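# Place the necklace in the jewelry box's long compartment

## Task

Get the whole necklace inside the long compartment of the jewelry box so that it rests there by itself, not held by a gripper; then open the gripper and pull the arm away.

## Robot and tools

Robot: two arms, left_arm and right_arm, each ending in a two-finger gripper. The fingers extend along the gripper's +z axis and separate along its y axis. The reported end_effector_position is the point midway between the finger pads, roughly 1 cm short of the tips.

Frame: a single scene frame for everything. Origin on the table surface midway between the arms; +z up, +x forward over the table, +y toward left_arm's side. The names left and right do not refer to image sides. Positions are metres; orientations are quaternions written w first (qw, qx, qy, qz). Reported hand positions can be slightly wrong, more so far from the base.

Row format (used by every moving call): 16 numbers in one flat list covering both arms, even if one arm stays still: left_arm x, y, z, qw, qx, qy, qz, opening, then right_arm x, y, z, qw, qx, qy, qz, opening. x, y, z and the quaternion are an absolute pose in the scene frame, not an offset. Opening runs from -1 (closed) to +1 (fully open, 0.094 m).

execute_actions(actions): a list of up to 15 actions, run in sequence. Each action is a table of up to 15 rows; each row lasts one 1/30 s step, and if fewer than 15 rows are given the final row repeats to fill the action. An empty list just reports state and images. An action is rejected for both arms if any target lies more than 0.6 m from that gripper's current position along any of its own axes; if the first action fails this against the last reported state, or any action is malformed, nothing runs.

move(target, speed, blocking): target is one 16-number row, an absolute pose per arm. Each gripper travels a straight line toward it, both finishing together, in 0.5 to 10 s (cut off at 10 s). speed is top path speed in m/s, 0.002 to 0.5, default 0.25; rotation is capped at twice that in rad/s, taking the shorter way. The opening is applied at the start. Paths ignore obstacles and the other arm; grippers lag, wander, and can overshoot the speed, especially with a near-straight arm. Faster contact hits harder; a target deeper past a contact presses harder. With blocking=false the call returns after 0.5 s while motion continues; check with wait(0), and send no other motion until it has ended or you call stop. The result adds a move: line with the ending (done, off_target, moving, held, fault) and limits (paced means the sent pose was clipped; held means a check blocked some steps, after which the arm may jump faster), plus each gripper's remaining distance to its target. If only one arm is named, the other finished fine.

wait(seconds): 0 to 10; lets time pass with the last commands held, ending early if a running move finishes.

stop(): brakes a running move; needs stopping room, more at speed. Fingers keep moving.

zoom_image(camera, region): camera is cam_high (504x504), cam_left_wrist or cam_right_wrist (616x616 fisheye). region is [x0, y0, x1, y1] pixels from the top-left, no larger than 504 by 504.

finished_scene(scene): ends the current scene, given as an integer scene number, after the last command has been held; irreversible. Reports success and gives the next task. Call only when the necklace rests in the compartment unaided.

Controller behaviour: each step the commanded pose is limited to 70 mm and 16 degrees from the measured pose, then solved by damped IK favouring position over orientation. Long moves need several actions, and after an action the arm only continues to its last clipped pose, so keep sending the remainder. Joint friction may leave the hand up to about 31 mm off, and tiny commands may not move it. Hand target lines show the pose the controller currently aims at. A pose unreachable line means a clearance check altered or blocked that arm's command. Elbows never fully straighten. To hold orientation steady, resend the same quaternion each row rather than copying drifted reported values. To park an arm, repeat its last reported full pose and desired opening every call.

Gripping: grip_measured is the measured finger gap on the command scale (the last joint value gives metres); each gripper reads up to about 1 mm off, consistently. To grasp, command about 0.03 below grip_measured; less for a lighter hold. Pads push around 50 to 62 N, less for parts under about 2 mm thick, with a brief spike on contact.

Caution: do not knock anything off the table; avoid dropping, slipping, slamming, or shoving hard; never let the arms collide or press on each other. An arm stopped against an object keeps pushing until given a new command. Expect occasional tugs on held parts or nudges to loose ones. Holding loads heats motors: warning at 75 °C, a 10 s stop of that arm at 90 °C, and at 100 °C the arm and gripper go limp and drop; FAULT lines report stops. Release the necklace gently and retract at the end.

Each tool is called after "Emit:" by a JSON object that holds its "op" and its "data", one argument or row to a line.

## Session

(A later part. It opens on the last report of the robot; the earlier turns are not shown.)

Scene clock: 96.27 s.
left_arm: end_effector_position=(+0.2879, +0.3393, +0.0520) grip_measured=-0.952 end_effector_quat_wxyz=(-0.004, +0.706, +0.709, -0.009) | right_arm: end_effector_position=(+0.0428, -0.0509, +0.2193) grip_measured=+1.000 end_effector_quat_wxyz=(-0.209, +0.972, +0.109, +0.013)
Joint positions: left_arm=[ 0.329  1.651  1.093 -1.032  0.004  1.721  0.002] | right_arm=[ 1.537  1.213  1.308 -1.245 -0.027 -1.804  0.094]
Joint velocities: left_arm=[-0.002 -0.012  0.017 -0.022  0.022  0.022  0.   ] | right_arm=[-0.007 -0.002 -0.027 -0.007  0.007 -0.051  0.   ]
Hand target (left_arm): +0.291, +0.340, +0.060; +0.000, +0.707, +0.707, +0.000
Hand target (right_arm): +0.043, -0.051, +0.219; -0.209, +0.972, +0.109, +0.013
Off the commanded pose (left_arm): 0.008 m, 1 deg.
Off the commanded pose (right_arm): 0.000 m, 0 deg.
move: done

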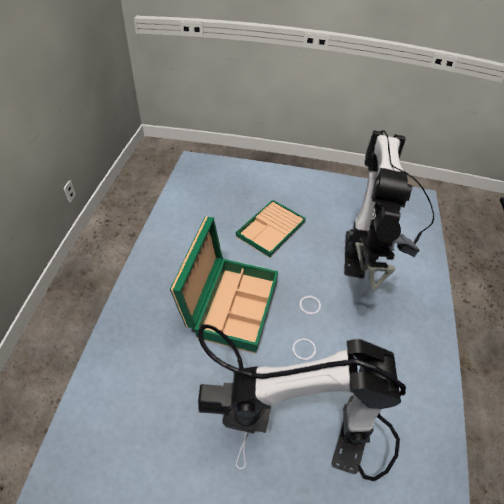

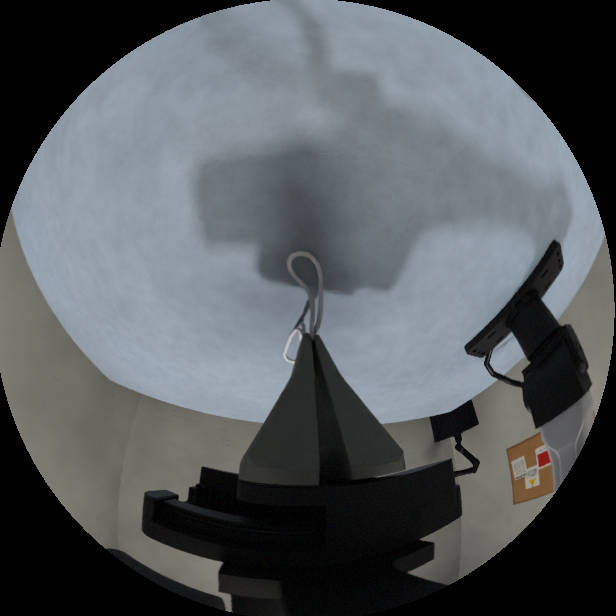

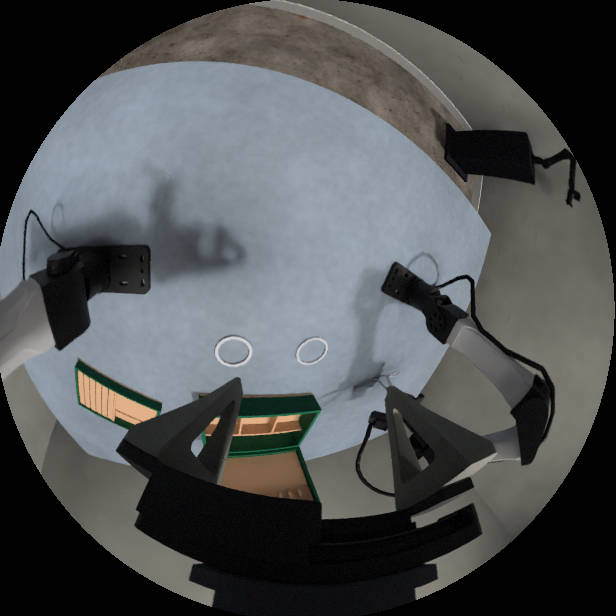

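Both strands held.

Emit:
{"op": "move", "data": {
  "target": [0.39,0.18,0.22,0.143,0.731,0.647,0.162,-0.975, 0.0428,-0.0509,0.2193,-0.209,0.972,0.109,0.013,1],
  "speed": 0.2
}}

Emit:
{"op": "move", "data": {
  "target": [0.42,0.03,0.185,0.143,0.731,0.647,0.162,-0.975, 0.0428,-0.0509,0.2193,-0.209,0.972,0.109,0.013,1],
  "speed": 0.12
}}

Scene clock: 102.97 s.
left_arm: end_effector_position=(+0.3900, +0.1835, +0.2238) grip_measured=-0.954 end_effector_quat_wxyz=(+0.151, +0.733, +0.642, +0.164) | right_arm: end_effector_position=(+0.0428, -0.0509, +0.2193) grip_measured=+1.000 end_effector_quat_wxyz=(-0.209, +0.972, +0.109, +0.013)
Joint positions: left_arm=[-0.182  1.676  1.717 -1.184 -0.142  1.376  0.002] | right_arm=[ 1.537  1.213  1.308 -1.245 -0.027 -1.804  0.094]
Joint velocities: left_arm=[-0.002 -0.002  0.007 -0.007 -0.081 -0.022 -0.001] | right_arm=[-0.002  0.002 -0.007 -0.022  0.081 -0.066  0.   ]
Hand target (left_arm): +0.393, +0.182, +0.218; +0.139, +0.734, +0.644, +0.162
Hand target (right_arm): +0.043, -0.051, +0.219; -0.209, +0.972, +0.109, +0.013
Off the commanded pose (left_arm): 0.005 m, 1 deg.
Off the commanded pose (right_arm): 0.000 m, 0 deg.
move: done

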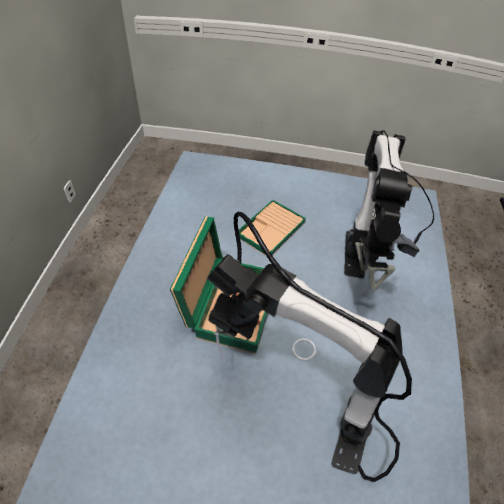

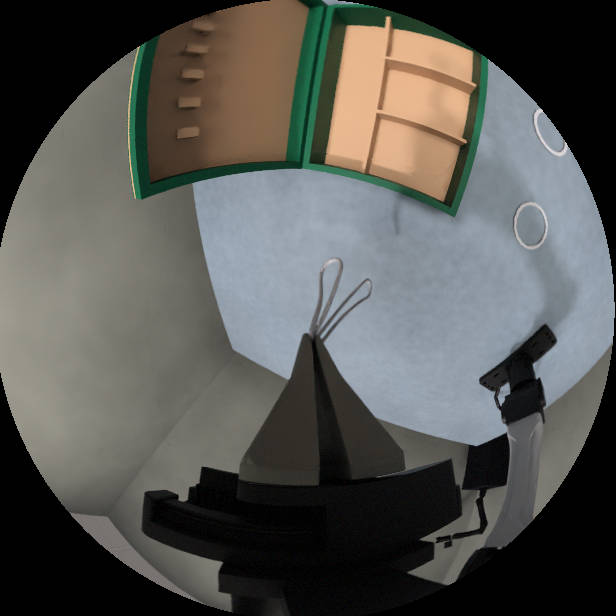

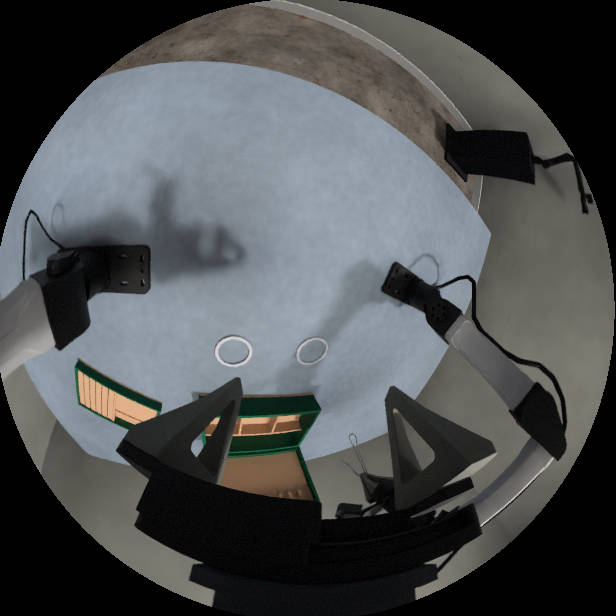

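Scene clock: 104.83 s.
left_arm: end_effector_position=(+0.4200, +0.0323, +0.1921) grip_measured=-0.954 end_effector_quat_wxyz=(+0.152, +0.731, +0.646, +0.162) | right_arm: end_effector_position=(+0.0428, -0.0509, +0.2193) grip_measured=+1.000 end_effector_quat_wxyz=(-0.209, +0.972, +0.109, +0.013)
Joint positions: left_arm=[-0.497  2.11   2.176 -1.269 -0.261  1.072  0.002] | right_arm=[ 1.537  1.213  1.308 -1.245 -0.027 -1.804  0.094]
Joint velocities: left_arm=[ 0.002 -0.002  0.002 -0.11  -0.037 -0.007 -0.001] | right_arm=[-0.012  0.002 -0.007 -0.095  0.022 -0.022  0.   ]
Hand target (left_arm): +0.421, +0.031, +0.185; +0.141, +0.731, +0.647, +0.163
Hand target (right_arm): +0.043, -0.051, +0.219; -0.209, +0.972, +0.109, +0.013
Off the commanded pose (left_arm): 0.007 m, 1 deg.
Off the commanded pose (right_arm): 0.000 m, 0 deg.
move: done

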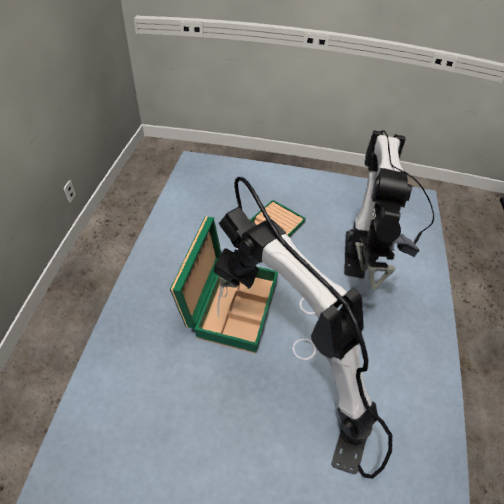

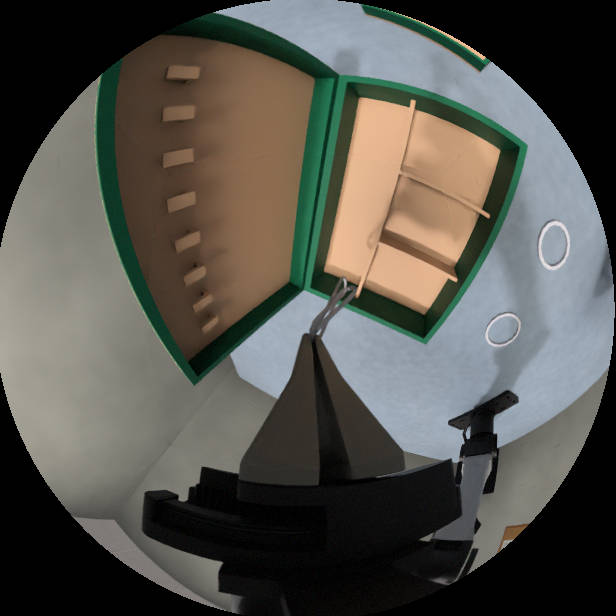

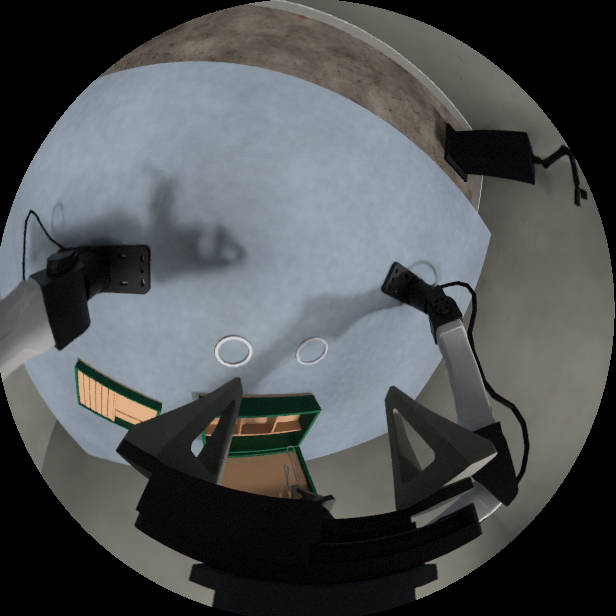

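Emit:
{"op": "move", "data": {
  "target": [0.433,0.018,0.11,0.143,0.731,0.647,0.162,-0.975, 0.0428,-0.0509,0.2193,-0.209,0.972,0.109,0.013,1],
  "speed": 0.07
}}

Scene clock: 108.40 s.
left_arm: end_effector_position=(+0.4355, +0.0200, +0.1293) grip_measured=-0.954 end_effector_quat_wxyz=(+0.162, +0.727, +0.648, +0.163) | right_arm: end_effector_position=(+0.0428, -0.0509, +0.2193) grip_measured=+1.000 end_effector_quat_wxyz=(-0.209, +0.972, +0.109, +0.013)
Joint positions: left_arm=[-0.497  2.128  1.943 -0.999 -0.262  1.066  0.002] | right_arm=[ 1.537  1.213  1.308 -1.245 -0.027 -1.804  0.094]
Joint velocities: left_arm=[-0.012  0.002  0.007  0.066  0.081  0.095  0.002] | right_arm=[-0.012  0.012 -0.002 -0.007 -0.037 -0.022  0.   ]
Hand target (left_arm): +0.432, +0.019, +0.110; +0.143, +0.731, +0.647, +0.162
Hand target (right_arm): +0.043, -0.051, +0.219; -0.209, +0.972, +0.109, +0.013
Off the commanded pose (left_arm): 0.020 m, 2 deg.
Off the commanded pose (right_arm): 0.000 m, 0 deg.
move: off_target (left_arm)

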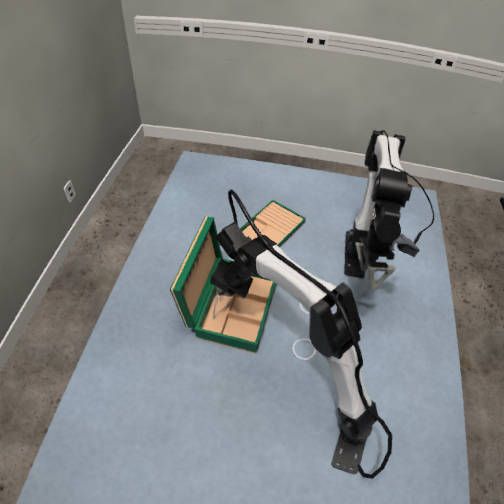

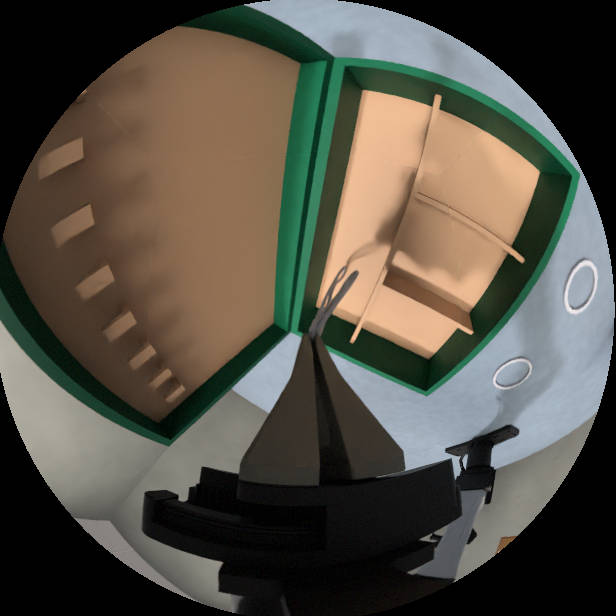

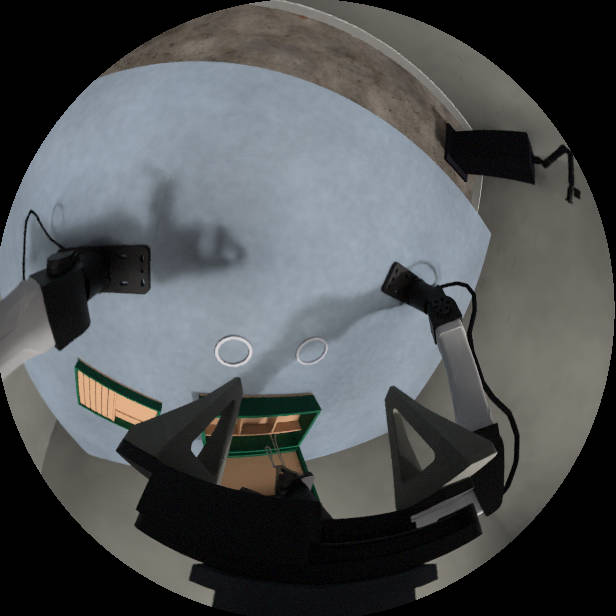

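Emit:
{"op": "move", "data": {
  "target": [0.431,0.012,0.03,0.143,0.731,0.647,0.162,-0.975, 0.0428,-0.0509,0.2193,-0.209,0.972,0.109,0.013,1],
  "speed": 0.07
}}

Emit:
{"op": "execute_actions", "data": {
  "actions": [
    [[0.431,0.012,0.03,0.143,0.731,0.647,0.162,-0.7, 0.0428,-0.0509,0.2193,-0.209,0.972,0.109,0.013,1]]
  ]
}}

Emit:
{"op": "move", "data": {
  "target": [0.42,0.02,0.12,0.143,0.731,0.647,0.162,-0.65, 0.0428,-0.0509,0.2193,-0.209,0.972,0.109,0.013,1],
  "speed": 0.12
}}

Scene clock: 115.13 s.
left_arm: end_effector_position=(+0.4365, +0.0121, +0.0490) grip_measured=-0.954 end_effector_quat_wxyz=(+0.161, +0.726, +0.648, +0.162) | right_arm: end_effector_position=(+0.0428, -0.0509, +0.2193) grip_measured=+1.000 end_effector_quat_wxyz=(-0.209, +0.972, +0.109, +0.013)
Joint positions: left_arm=[-0.509  2.185  1.714 -0.717 -0.265  1.052  0.002] | right_arm=[ 1.537  1.213  1.308 -1.245 -0.027 -1.804  0.094]
Joint velocities: left_arm=[-0.007  0.002  0.012 -0.022 -0.022  0.051  0.001] | right_arm=[ 0.002 -0.002 -0.017  0.051 -0.022  0.037  0.   ]
Hand target (left_arm): +0.430, +0.013, +0.031; +0.143, +0.731, +0.647, +0.162
Hand target (right_arm): +0.043, -0.051, +0.219; -0.209, +0.972, +0.109, +0.013
Off the commanded pose (left_arm): 0.020 m, 2 deg.
Off the commanded pose (right_arm): 0.000 m, 0 deg.
move: off_target (left_arm)

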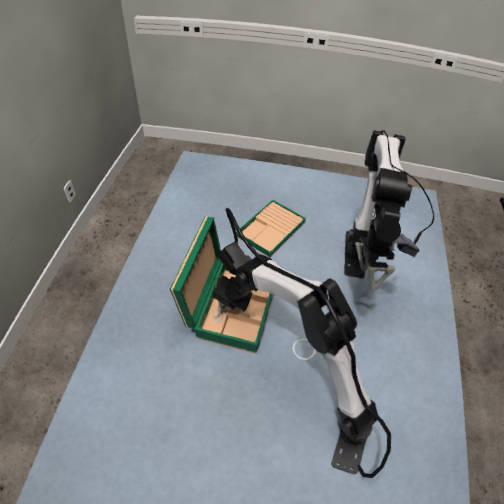

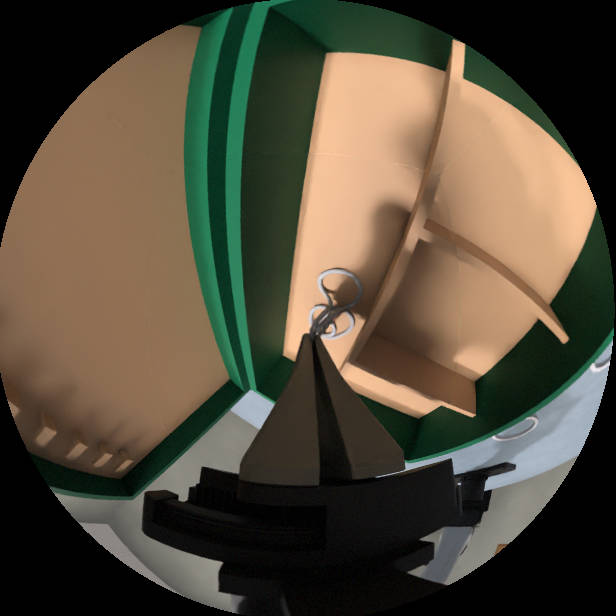

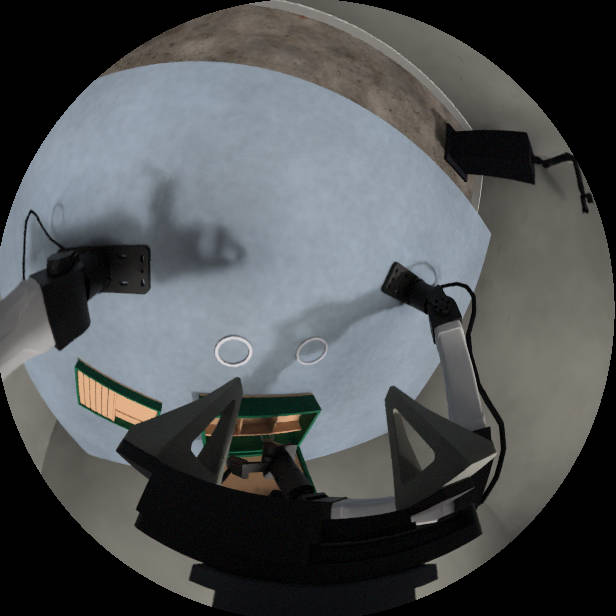

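Scene clock: 115.63 s.
left_arm: end_effector_position=(+0.4366, +0.0121, +0.0490) grip_measured=-0.702 end_effector_quat_wxyz=(+0.162, +0.726, +0.648, +0.162) | right_arm: end_effector_position=(+0.0428, -0.0509, +0.2193) grip_measured=+1.000 end_effector_quat_wxyz=(-0.209, +0.972, +0.109, +0.013)
Joint positions: left_arm=[-0.509  2.185  1.714 -0.717 -0.265  1.052  0.014] | right_arm=[ 1.537  1.213  1.308 -1.245 -0.027 -1.804  0.094]
Joint velocities: left_arm=[ 0.007  0.007  0.017  0.037  0.066 -0.022 -0.   ] | right_arm=[-0.012 -0.012  0.002 -0.022 -0.022 -0.007  0.   ]
Hand target (left_arm): +0.431, +0.013, +0.031; +0.143, +0.731, +0.647, +0.162
Hand target (right_arm): +0.043, -0.051, +0.219; -0.209, +0.972, +0.109, +0.013
Off the commanded pose (left_arm): 0.020 m, 2 deg.
Off the commanded pose (right_arm): 0.000 m, 0 deg.

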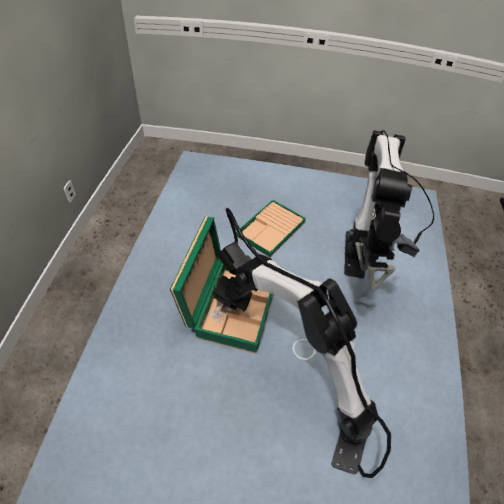

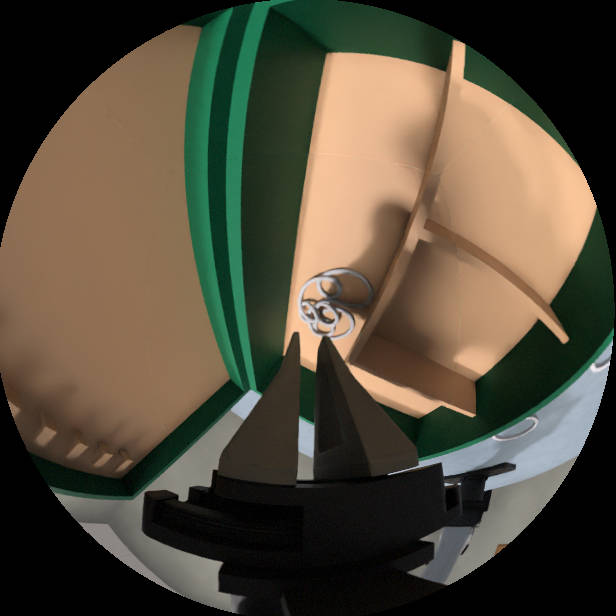

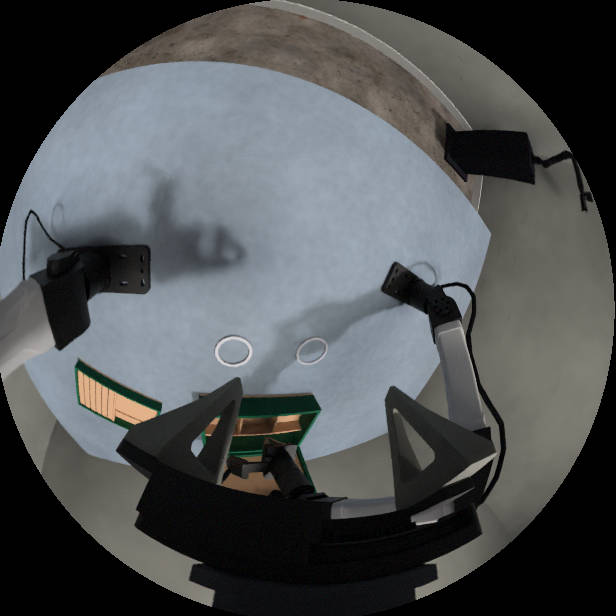

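Scene clock: 116.87 s.
left_arm: end_effector_position=(+0.4233, +0.0231, +0.1135) grip_measured=-0.652 end_effector_quat_wxyz=(+0.140, +0.730, +0.649, +0.159) | right_arm: end_effector_position=(+0.0428, -0.0509, +0.2193) grip_measured=+1.000 end_effector_quat_wxyz=(-0.209, +0.972, +0.109, +0.013)
Joint positions: left_arm=[-0.509  2.122  1.888 -0.998 -0.266  1.05   0.016] | right_arm=[ 1.537  1.213  1.308 -1.245 -0.027 -1.804  0.094]
Joint velocities: left_arm=[-0.017 -0.007  0.002 -0.081  0.037  0.007 -0.   ] | right_arm=[-0.012 -0.002 -0.002 -0.051 -0.022 -0.051  0.   ]
Hand target (left_arm): +0.421, +0.019, +0.120; +0.143, +0.731, +0.647, +0.162
Hand target (right_arm): +0.043, -0.051, +0.219; -0.209, +0.972, +0.109, +0.013
Off the commanded pose (left_arm): 0.008 m, 1 deg.
Off the commanded pose (right_arm): 0.000 m, 0 deg.
move: done

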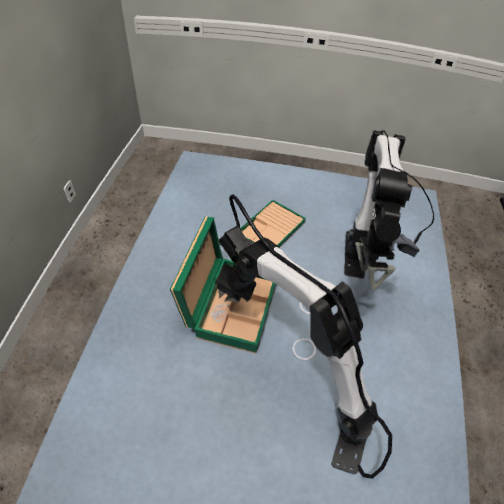

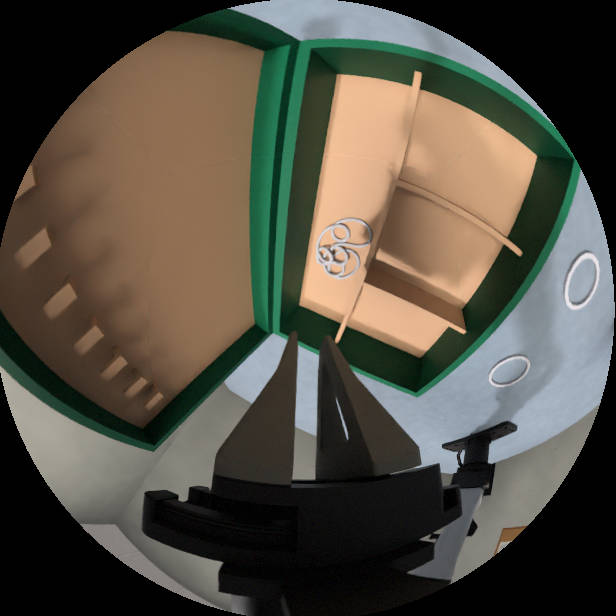

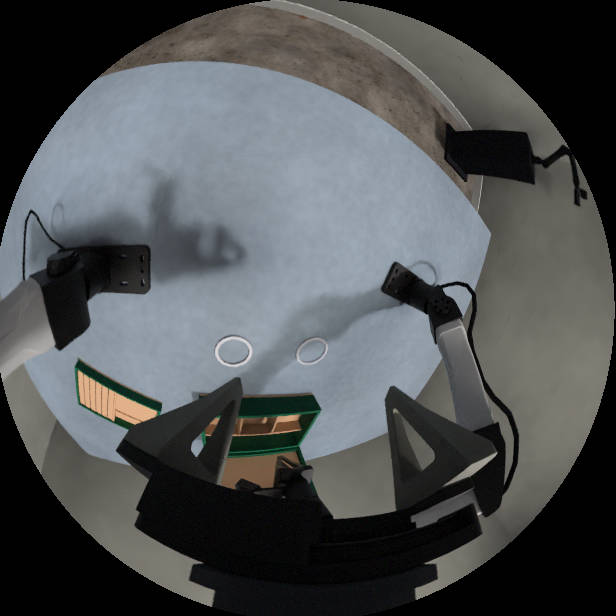

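Emit:
{"op": "move", "data": {
  "target": [0.3,0.25,0.2,0.143,0.731,0.647,0.162,-0.65, 0.0428,-0.0509,0.2193,-0.209,0.972,0.109,0.013,1],
  "speed": 0.3
}}

Emit:
{"op": "finished_scene", "data": {
  "scene": 2
}}

Scene clock: 121.37 s.
left_arm: end_effector_position=(+0.3073, +0.2447, +0.2096) grip_measured=-0.652 end_effector_quat_wxyz=(+0.159, +0.727, +0.646, +0.173) | right_arm: end_effector_position=(+0.0428, -0.0509, +0.2193) grip_measured=+1.000 end_effector_quat_wxyz=(-0.209, +0.972, +0.109, +0.013)
Joint positions: left_arm=[-0.062  1.274  1.286 -1.119 -0.1    1.475  0.016] | right_arm=[ 1.537  1.213  1.308 -1.245 -0.027 -1.804  0.094]
Joint velocities: left_arm=[-0.002 -0.002 -0.012 -0.037 -0.022  0.037  0.   ] | right_arm=[-0.007  0.002  0.007 -0.022  0.051  0.022  0.   ]
Hand target (left_arm): +0.299, +0.247, +0.201; +0.147, +0.731, +0.647, +0.161
Hand target (right_arm): +0.043, -0.051, +0.219; -0.209, +0.972, +0.109, +0.013
Off the commanded pose (left_arm): 0.013 m, 2 deg.
Off the commanded pose (right_arm): 0.000 m, 0 deg.
move: off_target (left_arm)

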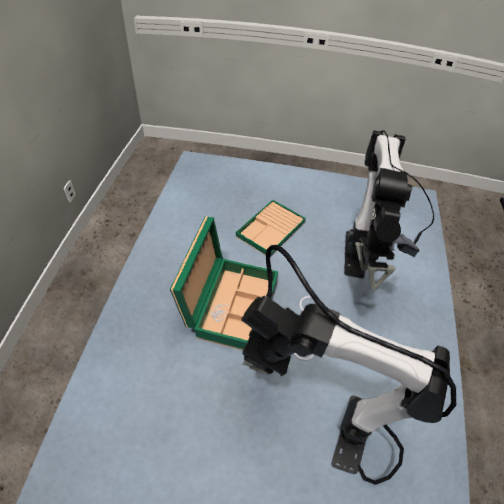

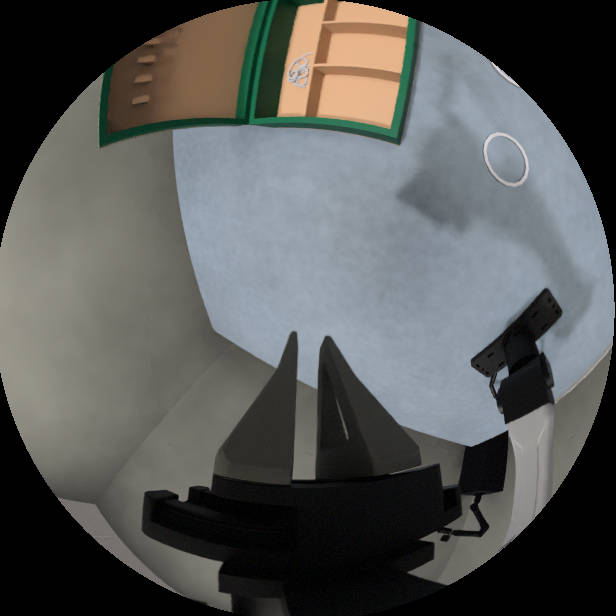

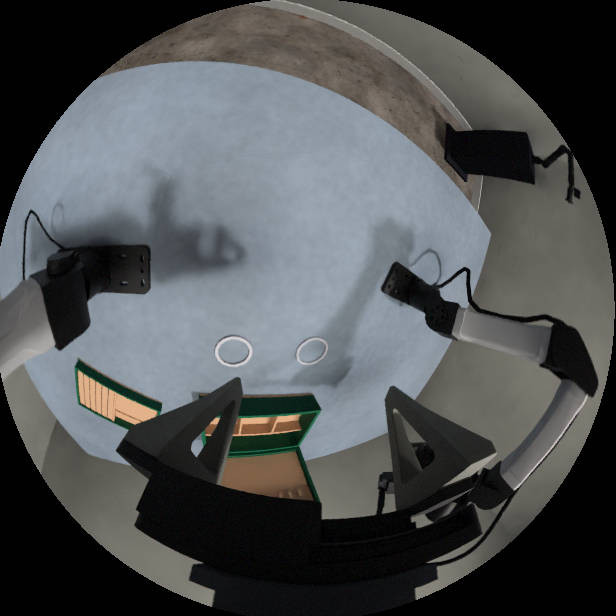

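The scene is finished: the task was done.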